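# Dial the note's number on a desk phone

## Task

Read the number on the note and key it in on the desk phone, one digit after another; touching any key other than the next correct digit ruins the attempt and the task fails. At the end the handset must sit in its cradle and the phone must lie flat on the desk. Nothing may count as done if it only stays that way because the robot is holding it.

## Robot and tools

Robot: one arm with a two-finger parallel gripper. Its base may sit on a mounting block or post, which the clearance checker treats as part of the arm. Joint order from base to tip: waist, shoulder, elbow, forearm roll, wrist pitch, wrist roll.

Frames. Reported poses use the scene frame: origin on the table surface straight under the arm's base, +z up, +y to the left when facing along +x. The base can be tilted relative to the table, and the printed hand position gets less accurate at long reach. Commands, however, are given in the gripper's own axes: the fingers point along gripper +z and open and close along gripper y. end_effector_position is the spot between the pads when closed; closed fingertips extend about 33 mm past it, fully open ones about 9 mm. Closing pushes the fingertips roughly 24 mm further out, so keep that clearance above a surface. Orientation is end_effector_quat_wxyz.

Row format (shared by execute_actions and move): 9 numbers, each in [-1, 1], in this order: dx, dy, dz, rx, ry, rz, position, force_limit, speed. The first six are an offset, not a pose: a displacement from the gripper's measured pose at the start of the action, along gripper axes. 1.0 equals 0.6 m for dx, dy, dz, and 180 degrees for the rotation vector rx, ry, rz (read together as one axis-angle vector). position: +1 fully open (140 mm), pads touch near -0.8, -1 closes until blocked. force_limit: squeeze strength, roughly 14 N at -1, 60 N at 0, 107 N at +1. speed: finger speed, about 30 mm/s at -1, 140 at 0, 250 at +1.

execute_actions(actions): a list of actions; each action is a list of up to 15 rows, one row per 1/30 s step. If fewer than 15 rows, the last one is repeated to fill the 15 steps. Every row in an action is offset from that action's starting pose, not from the previous row. For the first action of a call, the start is the last pose any result reported. An empty list just returns state and images.

move(target, speed, stop_force, blocking): drives the gripper in a straight line toward one target row (offset from the pose in the latest result that showed a pose). speed in m/s, 0.002 to 0.5, default 0.25; rotation is capped at twice that in rad/s. The path lasts 0.5 to 10 s and is cut at 10 s. It does not avoid obstacles, and the real gripper may lag, drift, or overshoot the set speed, especially with the arm nearly extended. Finger values are sent at the start. stop_force (20 to 80 N, optional) ends the path when the push against the direction of motion, estimated from joint torques, rises by that amount for two steps; the arm then backs to its pose two steps earlier and holds. Use it only very slowly, not on rotating moves, and omit it when moving away from something you press on. It is refused in the first 0.2 s of a scene and with blocking=false. The held press can briefly be twice stop_force or more. blocking=false returns after 0.5 s while the arm continues; check with wait(0); other moves and actions are refused until the move is reported ended (or call stop). The result adds a move: line: done, off_target, moving, held, fault, or contact (stop_force ended it); limits=paced means clipping, limits=held means a check blocked some steps, after which motion can jump fast. Distance to target is also given.

wait(seconds): 0 to 10; the arm holds its last command, a running move continues. stop(): brakes a running move (needs room; fingers keep moving). zoom_image(camera, region): camera one of cam_head_left, cam_head_right, cam_high, cam_low, cam_wrist (all 504x504); region [x0, y0, x1, y1] in pixels from the top-left, at most 504 by 504. finished_scene(scene): ends the given scene irreversibly and reports success; the result gives the next task.

Motion limits: each step the commanded pose is clipped to 70 mm and 16 degrees from the measured pose; position wins over orientation if both cannot be met. After an action the arm goes at most to the last clipped pose, so send the remainder next. Joint speed caps and a 0.5 s ramp apply; the elbow never fully straightens. "Hand target" shows where the controller is heading; "pose unreachable" means the clearance check altered or blocked the command.

Gripping: send -1 and confirm object_status 2. Codes: 0 moving, 1 blocked while opening, 2 blocked while closing, 3 reached target or pads met. Stopped fingers stay until the position number changes by 0.01 or more; to grip harder raise force_limit and switch between -1 and -0.98. position_measured is in counts, 3 open to 230 closed.

Faults: a joint torque at its load limit (140 N m for waist, shoulder, elbow; 35.2 N m for the three wrist joints, held weight included) or any external force of 150 N stops the arm for 10 s and skips the rest of the call. The arm is stiff, so aiming even slightly past a firm contact can fault; faster touches hit harder. Flange force reports estimated external force at the gripper (noisy, includes held weight, "no reading" near singular poses). MOTOR HOT warns of overheating; an OVER-TEMPERATURE FAULT brakes the arm. Avoid drops, slams, hard pushes, tipping the phone, or knocking anything off the table; loose objects may be nudged occasionally. Press keys gently, one correct digit at a time.

Each tool is called after ">>>" in YAML: its name, and indented under it one key for each argument.

## Session

>>> execute_actions:
  actions: []

Scene clock: 0.00 s.
end_effector_position=(+0.3485, -0.3396, +0.3335) position_measured=3 object_status=3 end_effector_quat_wxyz=(+0.122, +0.895, +0.417, +0.097)
Joint positions: [-0.615  0.202 -0.668 -0.201 -0.284 -3.12 ]
Joint velocities: [-0.002 -0.    -0.     0.    -0.    -0.   ]
Flange force (N, the push that the arm receives, along the gripper's own x y z axes): no reading
Hand target: +0.349, -0.340, +0.334; +0.122, +0.895, +0.417, +0.097

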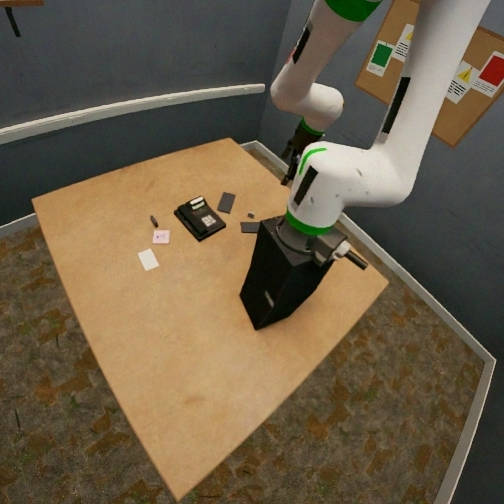

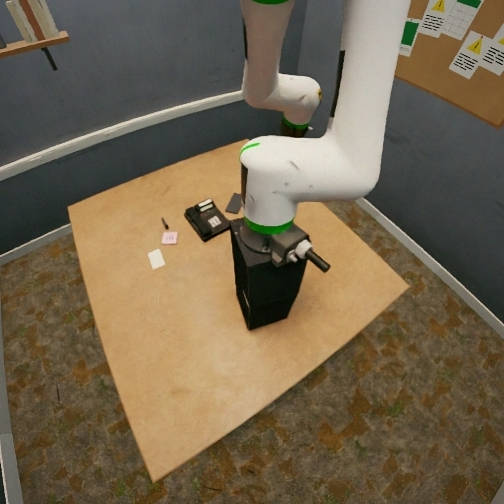

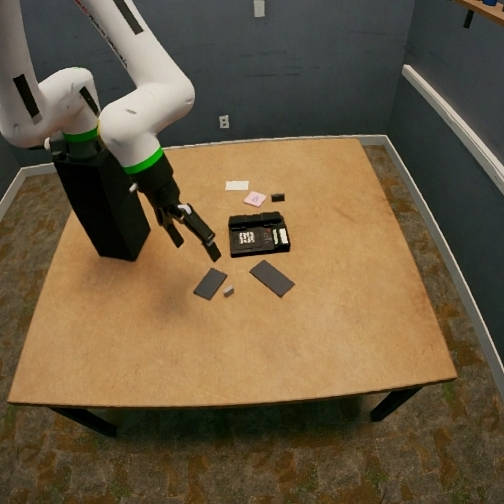

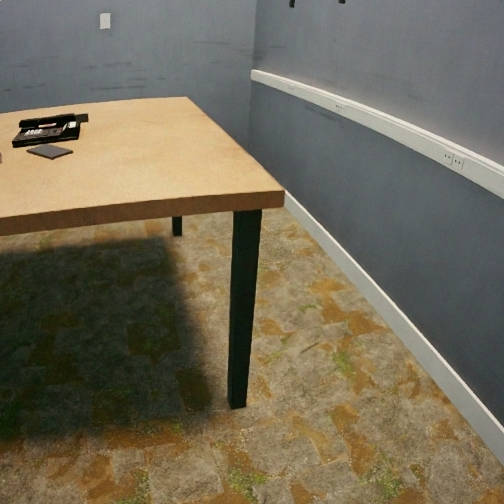

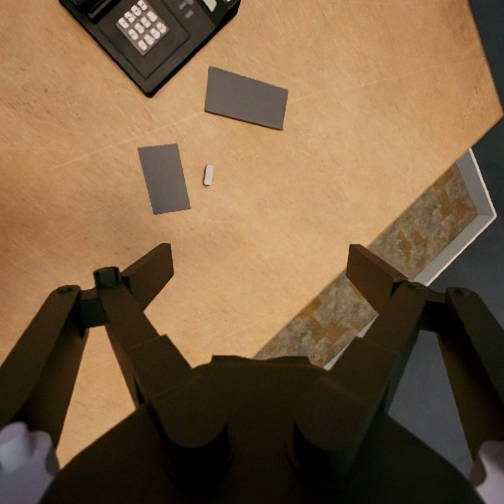

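>>> zoom_image:
  camera: "cam_head_left"
  region: [120, 180, 270, 280]

>>> zoom_image:
  camera: "cam_high"
  region: [180, 170, 320, 310]

>>> zoom_image:
  camera: "cam_wrist"
  region: [50, 0, 250, 200]

Region (120, 180, 270, 280) of cam_head_left's 504x504 image, scaled by 3.360, with more detail than that image has.

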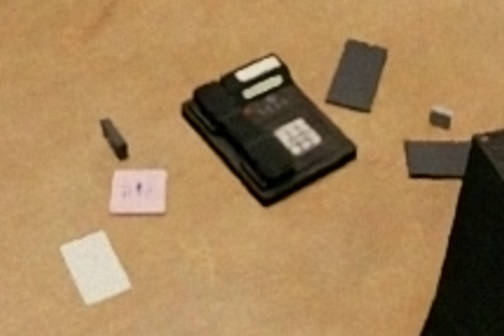

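Region (180, 170, 320, 310) of cam_high's 504x504 image, scaled by 3.600, with more detail than that image has.

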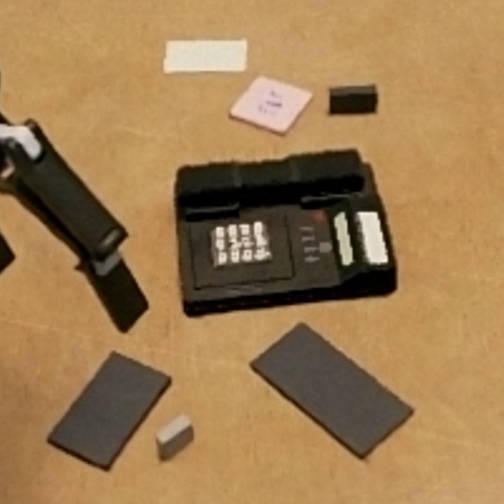

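Region (50, 0, 250, 200) of cam_wrist's 504x504 image, scaled by 2.520, with more detail than that image has.

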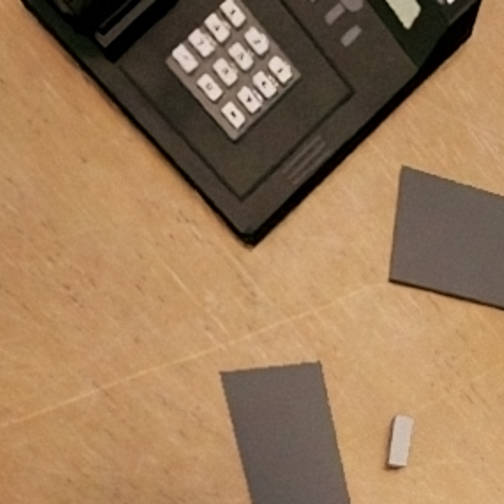

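>>> move:
  target: [0.638,-0.37,-0.068,0.081,-0.064,0.276,1,0,0]

Scene clock: 4.47 s.
end_effector_position=(+0.4197, +0.1001, +0.3342) position_measured=3 object_status=3 end_effector_quat_wxyz=(-0.205, +0.963, +0.065, +0.163)
Joint positions: [ 0.061  0.15  -0.652 -0.889 -0.449 -3.927]
Joint velocities: [ 0.006 -0.011 -0.016 -0.022  0.03   0.   ]
Flange force (N, the push that the arm receives, along the gripper's own x y z axes): [-0.2 3.1 8.1]
Hand target: +0.420, +0.100, +0.334; -0.205, +0.963, +0.065, +0.163
Off the commanded pose: 0.001 m, 31 deg; orientation clipped at the last step of the last action.
joint sent to its limit — the command would take joint 6 (wrist roll) past its lower limit, so that joint was sent only as far as its limit.
move: off_target; limits=paced

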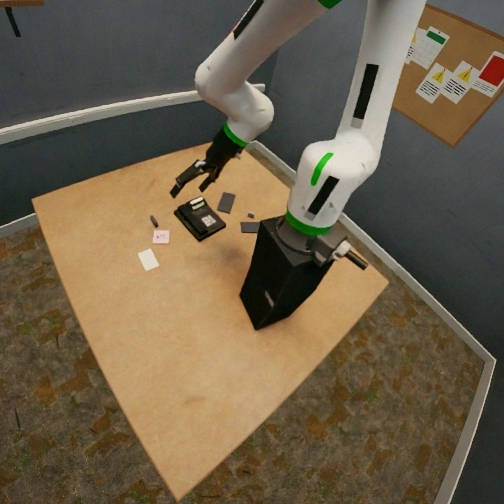

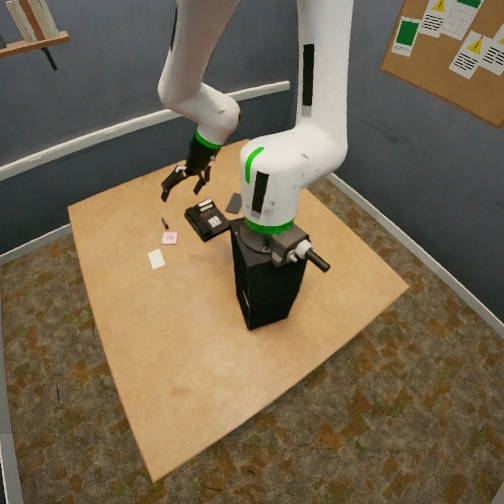

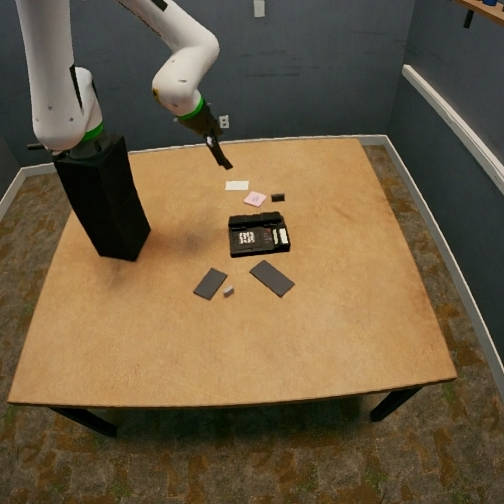

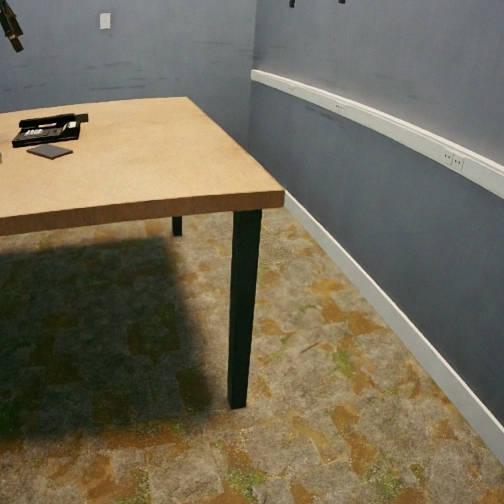

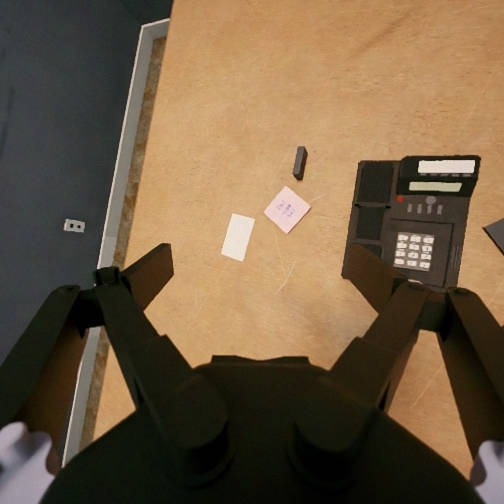

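>>> zoom_image:
  camera: "cam_wrist"
  region: [210, 140, 330, 270]

>>> zoom_image:
  camera: "cam_wrist"
  region: [334, 140, 504, 300]

Region (210, 140, 330, 270) of cam_wrist's 504x504 image, scaled by 3.877, with more detail than that image has; it fills the left 465 columns of this view, and the rest is white.

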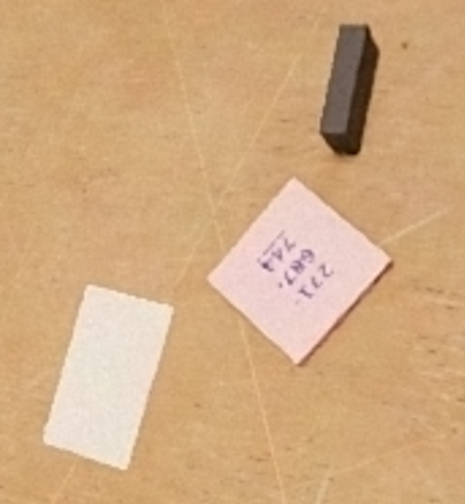

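Region (334, 140, 504, 300) of cam_wrist's 504x504 image, scaled by 2.965, with more detail than that image has; it fills the top 474 rows of this view, and the rest is white.

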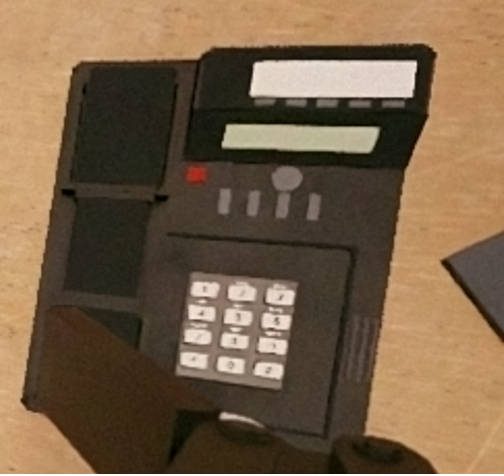

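>>> move:
  target: [0.035,0.335,0.128,-0.021,-0.182,-0.445,-1,0,0]

Scene clock: 8.77 s.
end_effector_position=(+0.5000, -0.0484, +0.1994) position_measured=233 object_status=3 end_effector_quat_wxyz=(-0.001, +0.707, +0.707, +0.001)
Joint positions: [ 0.1    0.645 -0.41   0.113 -0.413 -3.417]
Joint velocities: [ 0.003  0.002 -0.005  0.012  0.005 -0.013]
Flange force (N, the push that the arm receives, along the gripper's own x y z axes): [-6.1 3.9 5.3]
Hand target: +0.500, -0.048, +0.199; -0.001, +0.707, +0.707, +0.001
Off the commanded pose: 0.001 m, 0 deg.
move: done

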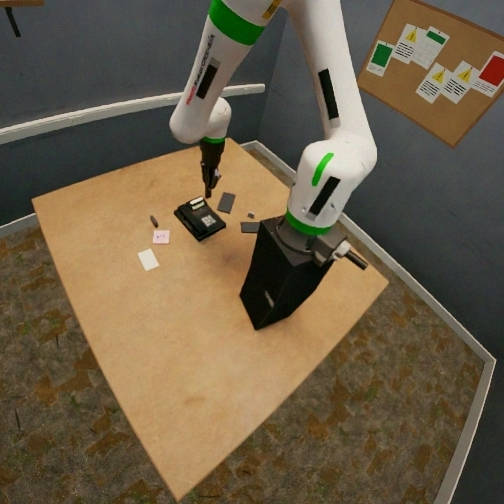

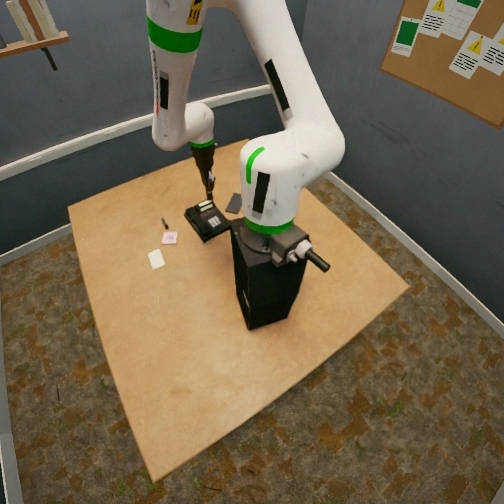

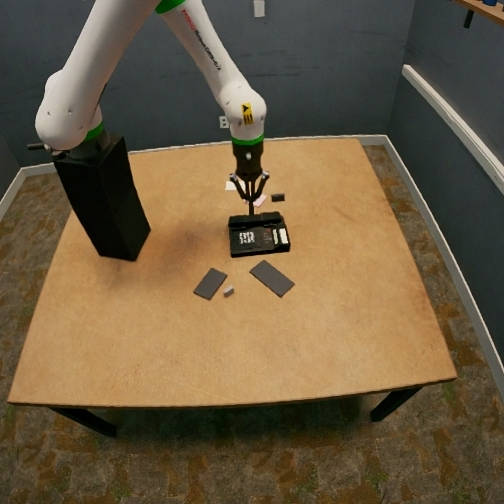

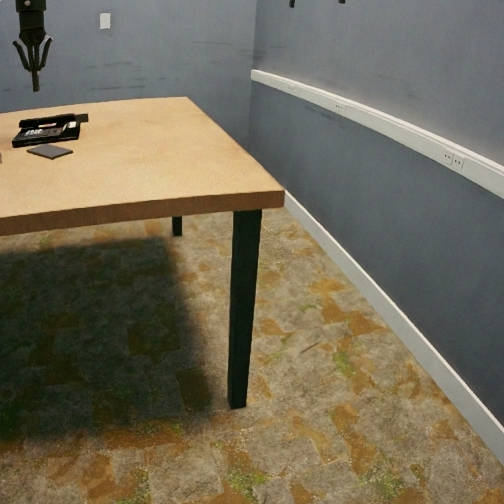

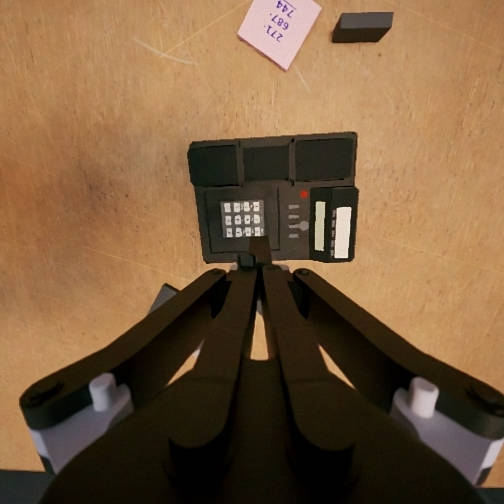

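>>> move:
  target: [0.067,-0.15,0.16,0,-0.139,0,1,0,0]

Scene clock: 11.20 s.
end_effector_position=(+0.4101, -0.0068, +0.1033) position_measured=3 object_status=3 end_effector_quat_wxyz=(+0.003, +0.680, +0.713, -0.172)
Joint positions: [ 0.331  0.932 -0.4    0.438 -0.509 -3.927]
Joint velocities: [ 0.005  0.007  0.01  -0.002 -0.018 -0.   ]
Flange force (N, the push that the arm receives, along the gripper's own x y z axes): [-1.5 14.0 10.9]
Hand target: +0.410, -0.007, +0.103; +0.003, +0.679, +0.713, -0.172
Off the commanded pose: 0.001 m, 17 deg; orientation clipped at the last step of the last action.
joint sent to its limit — the command would take joint 6 (wrist roll) past its lower limit, so that joint was sent only as far as its limit.
move: off_target; limits=paced

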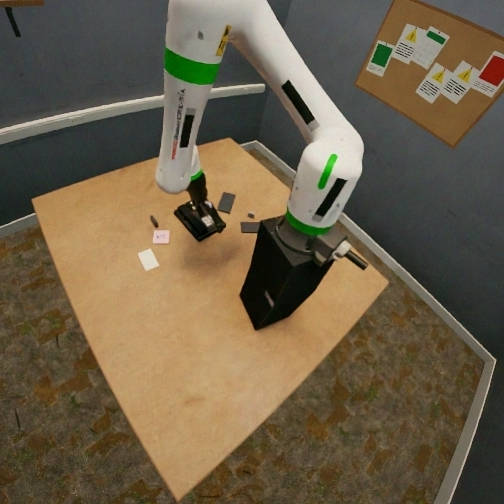

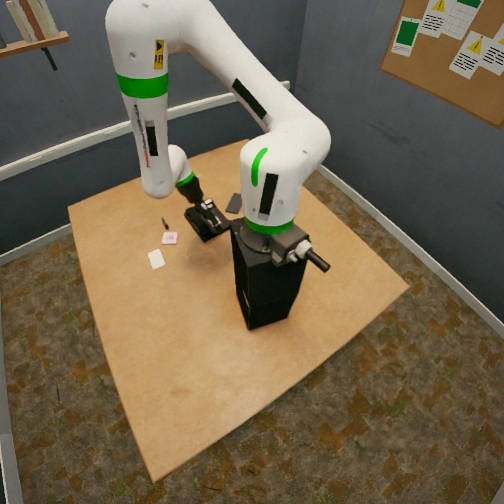

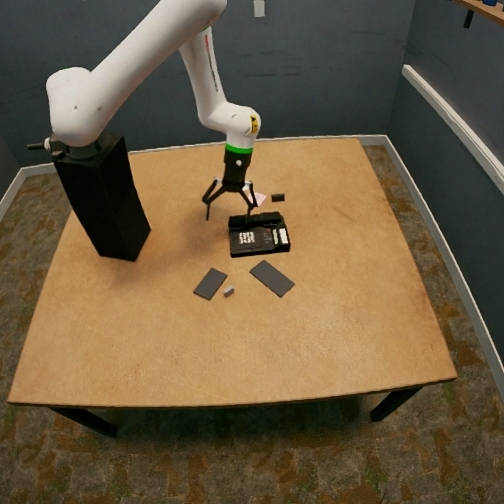

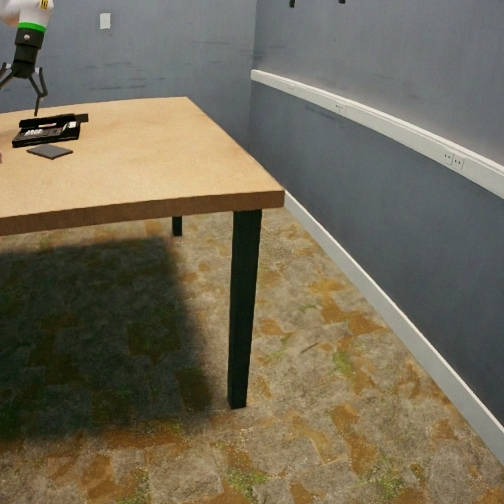

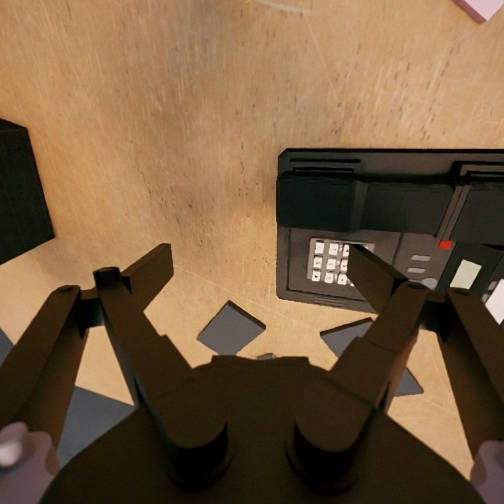

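>>> move:
  target: [-0.09,0,-0.1,-0.325,-0.119,-0.91,1,0,0]
  speed: 0.5

Scene clock: 16.30 s.
end_effector_position=(+0.4268, -0.0464, +0.1728) position_measured=3 object_status=3 end_effector_quat_wxyz=(+0.151, -0.660, +0.721, +0.144)
Joint positions: [-0.658  0.725 -0.693  2.122  0.475 -1.632]
Joint velocities: [ 0.007 -0.002 -0.011 -0.041 -0.006  0.034]
Flange force (N, the push that the arm receives, along the gripper's own x y z axes): no reading
Hand target: +0.427, -0.046, +0.173; +0.152, -0.660, +0.721, +0.144
Off the commanded pose: 0.003 m, 0 deg.
move: done; limits=paced

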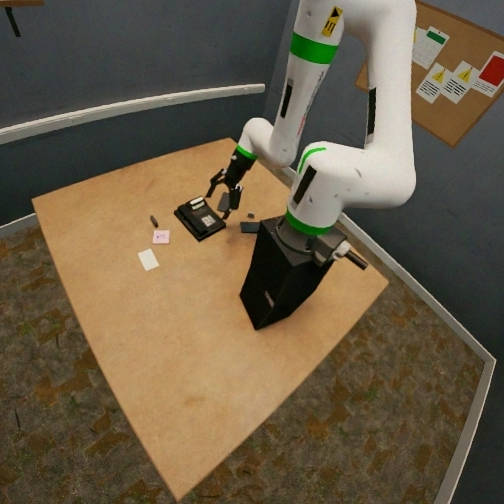

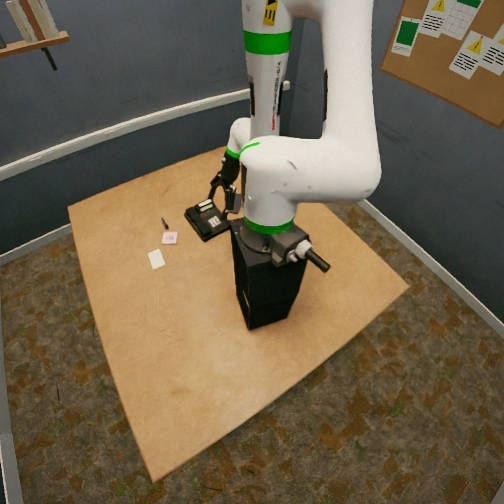

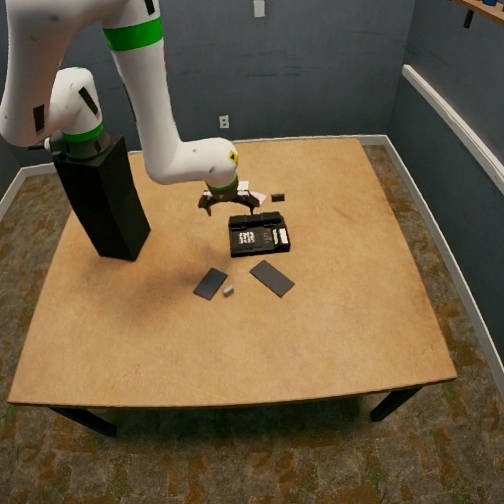

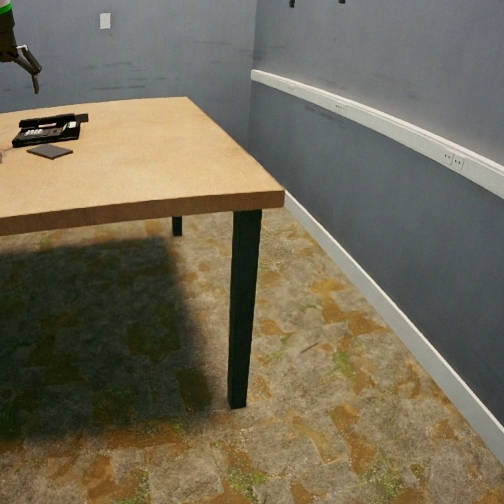

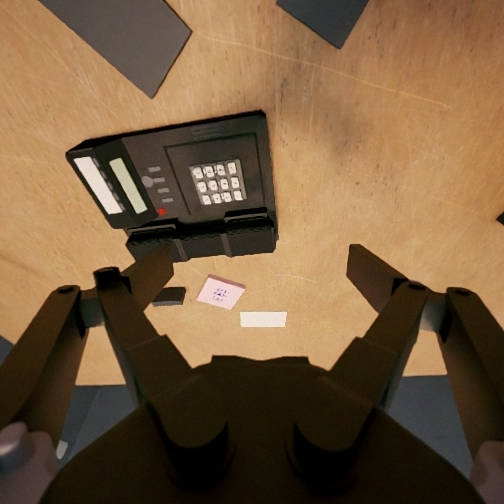

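>>> move:
  target: [0.061,0.017,0.137,-0.02,0,-0.045,1,0,0]
  speed: 0.15

Scene clock: 17.97 s.
end_effector_position=(+0.4161, -0.0452, +0.0829) position_measured=3 object_status=3 end_effector_quat_wxyz=(-0.141, +0.714, -0.668, -0.155)
Joint positions: [-0.608  0.958 -0.575  2.008  0.412 -1.39 ]
Joint velocities: [ 0.005  0.    -0.004 -0.017 -0.002  0.015]
Flange force (N, the push that the arm receives, along the gripper's own x y z axes): no reading
Hand target: +0.416, -0.045, +0.083; -0.141, +0.714, -0.668, -0.155
Off the commanded pose: 0.000 m, 0 deg.
move: done

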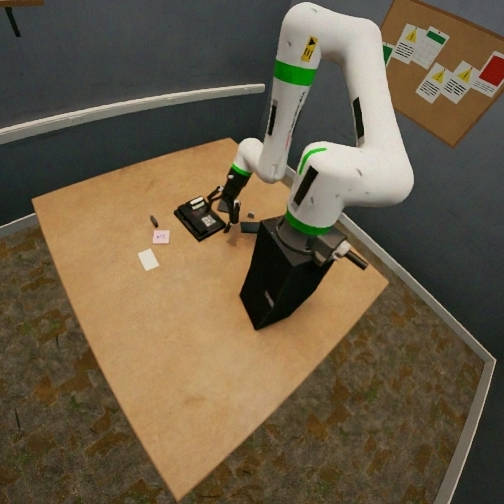

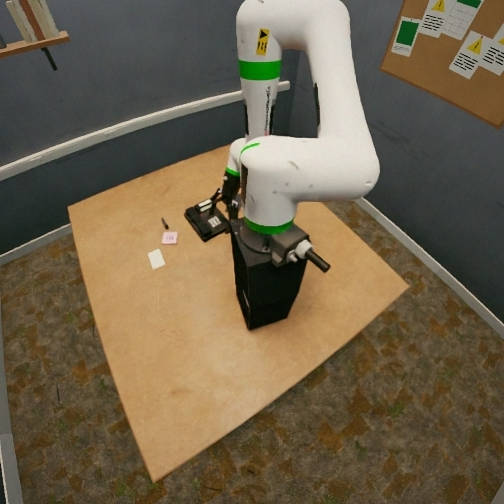

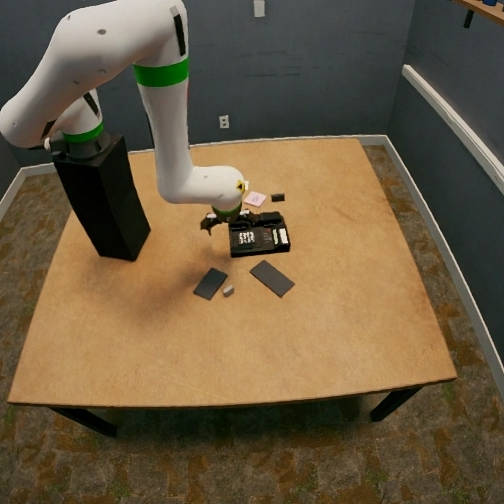

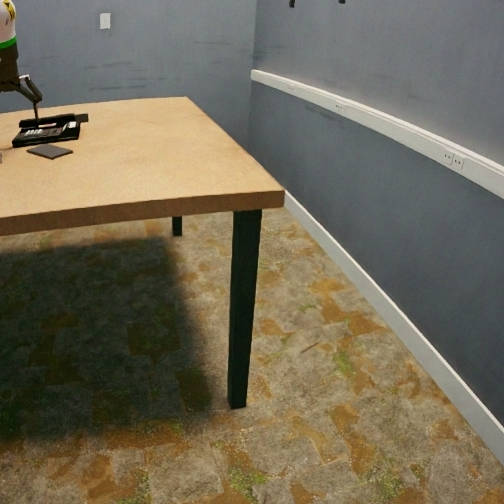

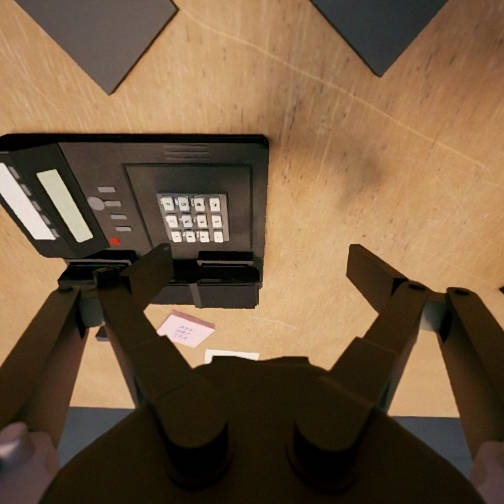

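>>> move:
  target: [0.025,0.025,0.025,0,0,0,1,0,0]
  speed: 0.05

>>> zoom_image:
  camera: "cam_low"
  region: [0, 80, 100, 160]

>>> zoom_image:
  camera: "cam_wrist"
  region: [100, 170, 260, 290]

Scene clock: 19.50 s.
end_effector_position=(+0.4015, -0.0538, +0.0632) position_measured=3 object_status=3 end_effector_quat_wxyz=(-0.141, +0.714, -0.668, -0.155)
Joint positions: [-0.612  1.002 -0.581  1.906  0.394 -1.275]
Joint velocities: [ 0.009  0.    -0.004 -0.021 -0.001  0.017]
Flange force (N, the push that the arm receives, along the gripper's own x y z axes): no reading
Hand target: +0.402, -0.054, +0.063; -0.141, +0.714, -0.668, -0.155
Off the commanded pose: 0.000 m, 0 deg.
move: done

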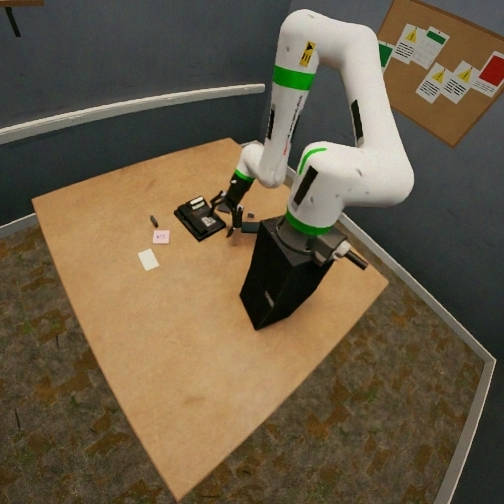

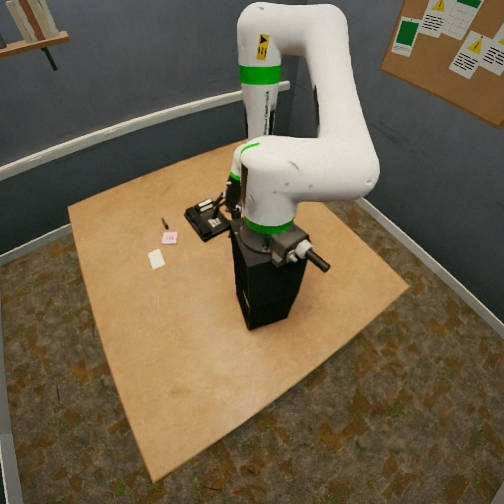

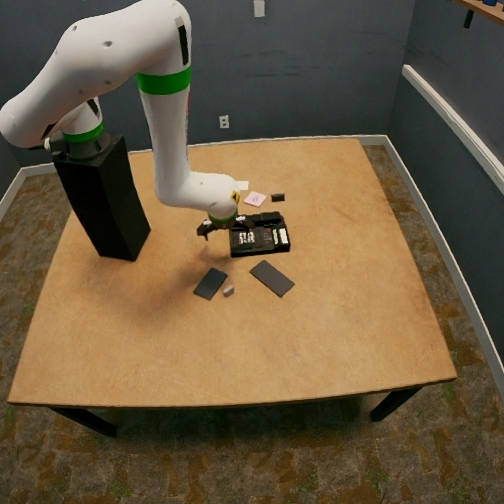

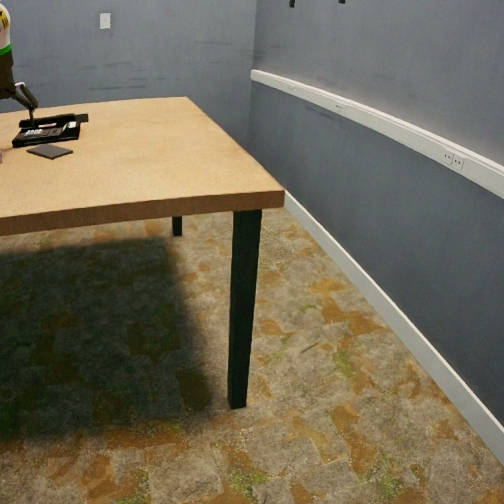

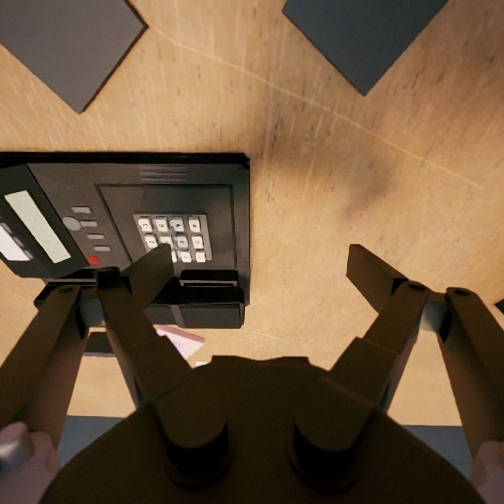

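Region (0, 80, 100, 160) of cam_low's 504x504 image, scaled by 5.040, with more detail than that image has; it fills the top 403 rows of this view, and the rest is white.

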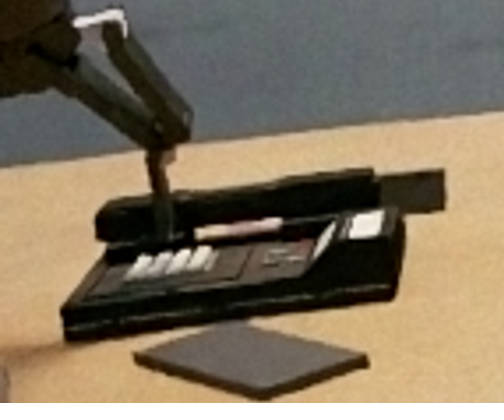

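Region (100, 170, 260, 290) of cam_wrist's 504x504 image, scaled by 3.150, with more detail than that image has; it fills the top 378 rows of this view, and the rest is white.

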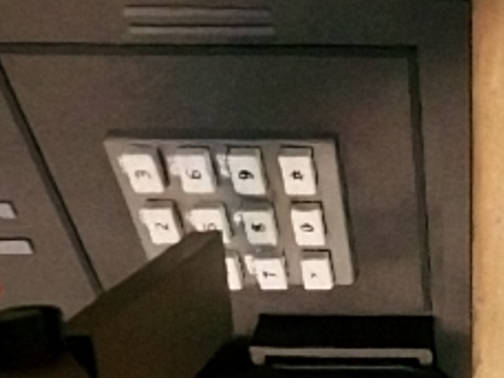

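>>> move:
  target: [0.008,-0.025,0.012,0,0,0,1,0,0]
  speed: 0.03

>>> zoom_image:
  camera: "cam_low"
  region: [0, 80, 100, 160]

>>> zoom_image:
  camera: "cam_wrist"
  region: [100, 170, 260, 290]

Scene clock: 21.07 s.
end_effector_position=(+0.4165, -0.0540, +0.0546) position_measured=3 object_status=3 end_effector_quat_wxyz=(-0.141, +0.714, -0.668, -0.155)
Joint positions: [-0.608  1.03  -0.529  1.955  0.402 -1.332]
Joint velocities: [-0.002  0.001  0.005  0.008  0.001 -0.007]
Flange force (N, the push that the arm receives, along the gripper's own x y z axes): no reading
Hand target: +0.416, -0.054, +0.055; -0.141, +0.714, -0.668, -0.155
Off the commanded pose: 0.000 m, 0 deg.
move: done

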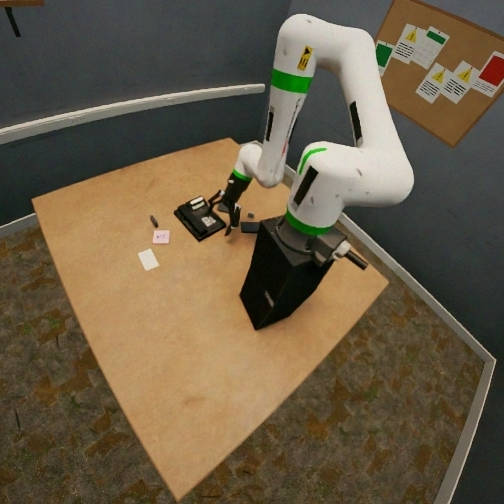

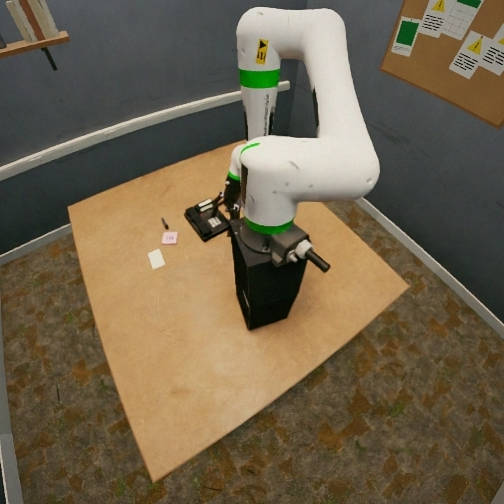

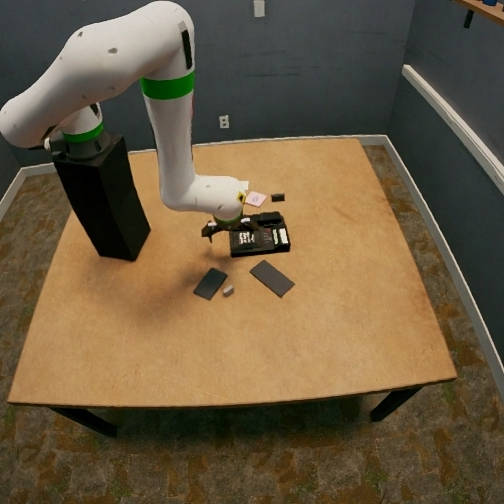

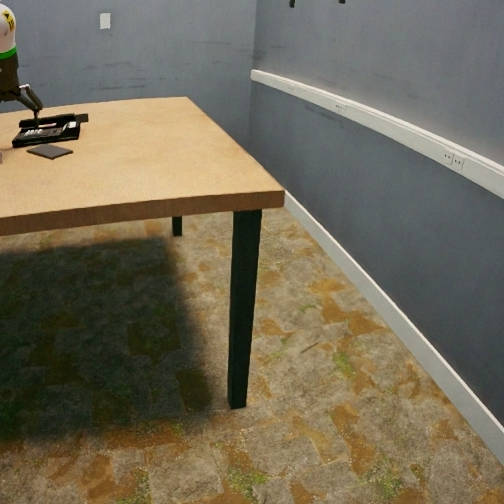

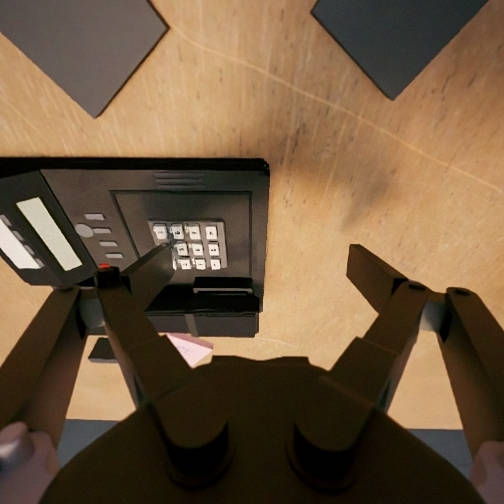

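Region (0, 80, 100, 160) of cam_low's 504x504 image, scaled by 5.040, with more detail than that image has; it fills the top 403 rows of this view, and the rest is white.

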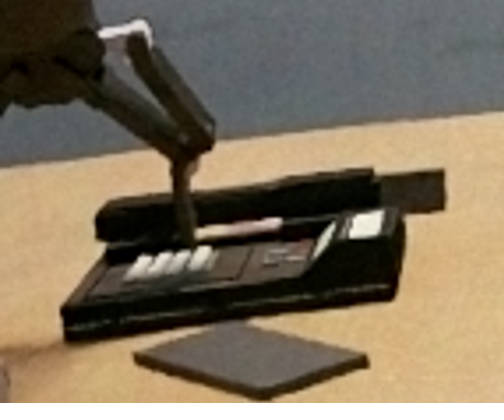

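Region (100, 170, 260, 290) of cam_wrist's 504x504 image, scaled by 3.150, with more detail than that image has; it fills the top 378 rows of this view, and the rest is white.

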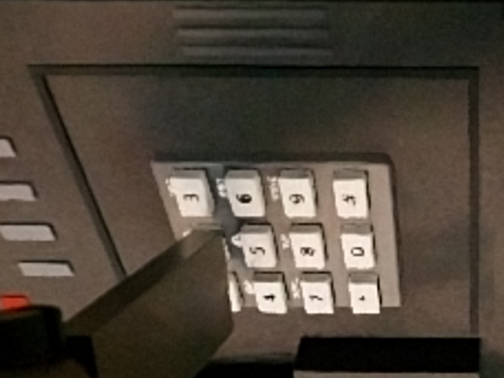

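>>> move:
  target: [-0.0035,0,0.0125,0,0,0,1,0,0]
  speed: 0.02

>>> zoom_image:
  camera: "cam_low"
  region: [10, 100, 70, 145]

>>> zoom_image:
  camera: "cam_wrist"
  region: [100, 170, 260, 290]

>>> zoom_image:
  camera: "cam_head_left"
  region: [180, 190, 240, 240]

Scene clock: 22.60 s.
end_effector_position=(+0.4162, -0.0490, +0.0487) position_measured=3 object_status=3 end_effector_quat_wxyz=(-0.141, +0.714, -0.668, -0.155)
Joint positions: [-0.585  1.042 -0.531  1.902  0.397 -1.299]
Joint velocities: [ 0.004  0.001 -0.002 -0.017 -0.001  0.012]
Flange force (N, the push that the arm receives, along the gripper's own x y z axes): no reading
Hand target: +0.416, -0.049, +0.049; -0.141, +0.714, -0.668, -0.155
Off the commanded pose: 0.000 m, 0 deg.
move: done

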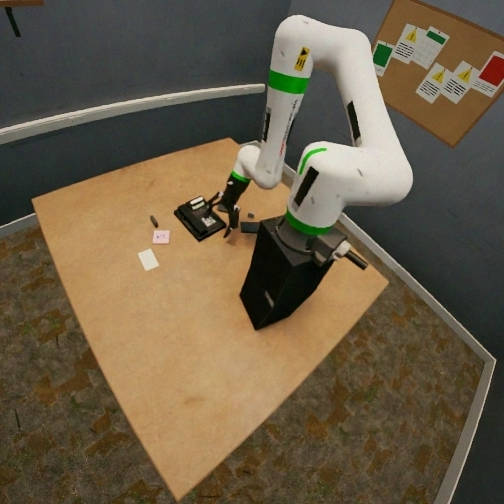

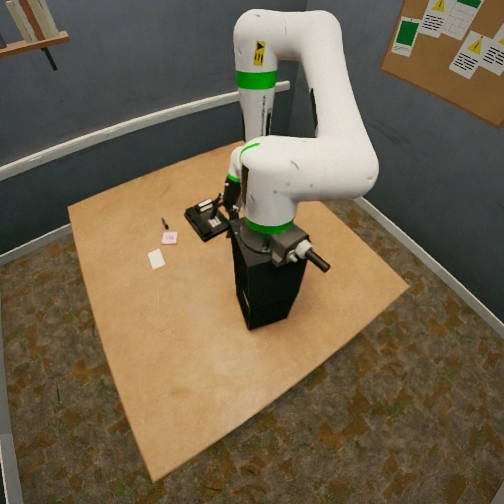

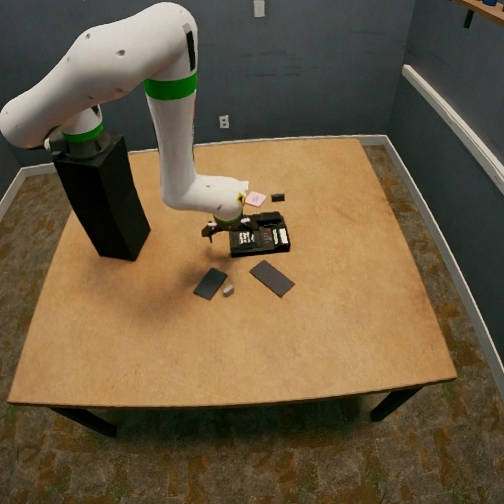

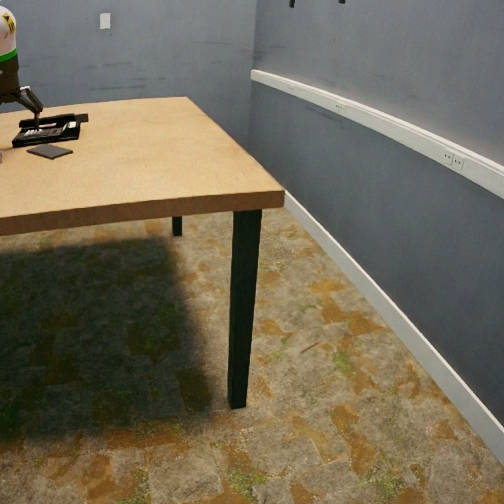

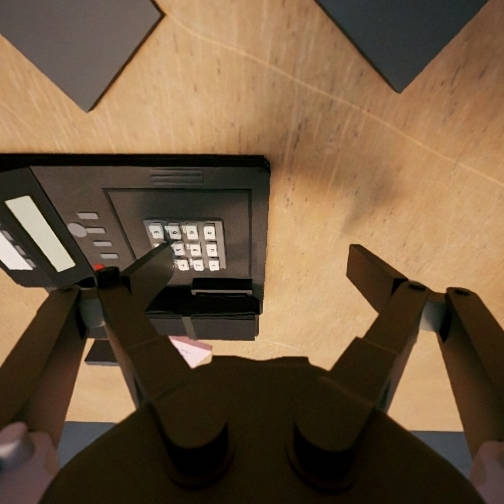

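Region (10, 100, 70, 145) of cam_low's 504x504 image, scaled by 8.400, with more detail than that image has; it fills the top 378 rows of this view, and the rest is white.

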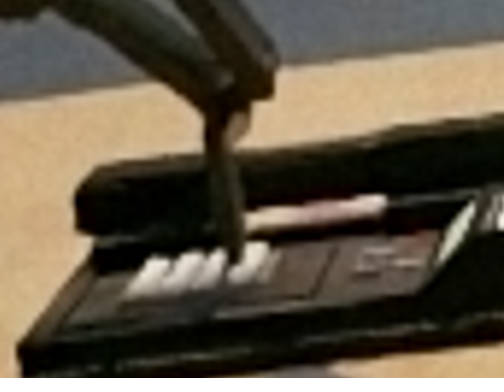

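Region (100, 170, 260, 290) of cam_wrist's 504x504 image, scaled by 3.150, with more detail than that image has; it fills the top 378 rows of this view, and the rest is white.

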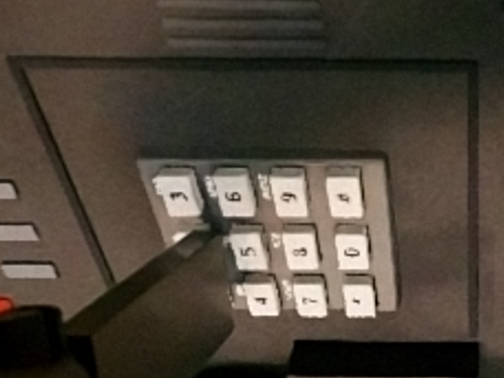

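Region (180, 190, 240, 240) of cam_head_left's 504x504 image, scaled by 8.400, with more detail than that image has.

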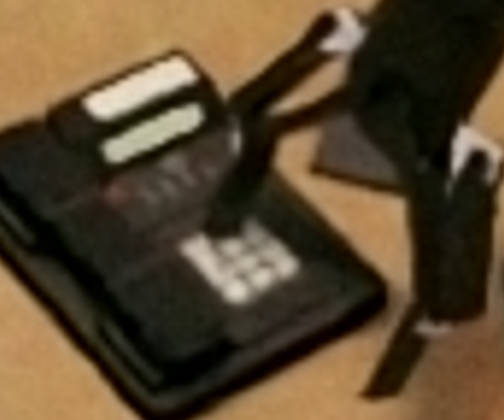

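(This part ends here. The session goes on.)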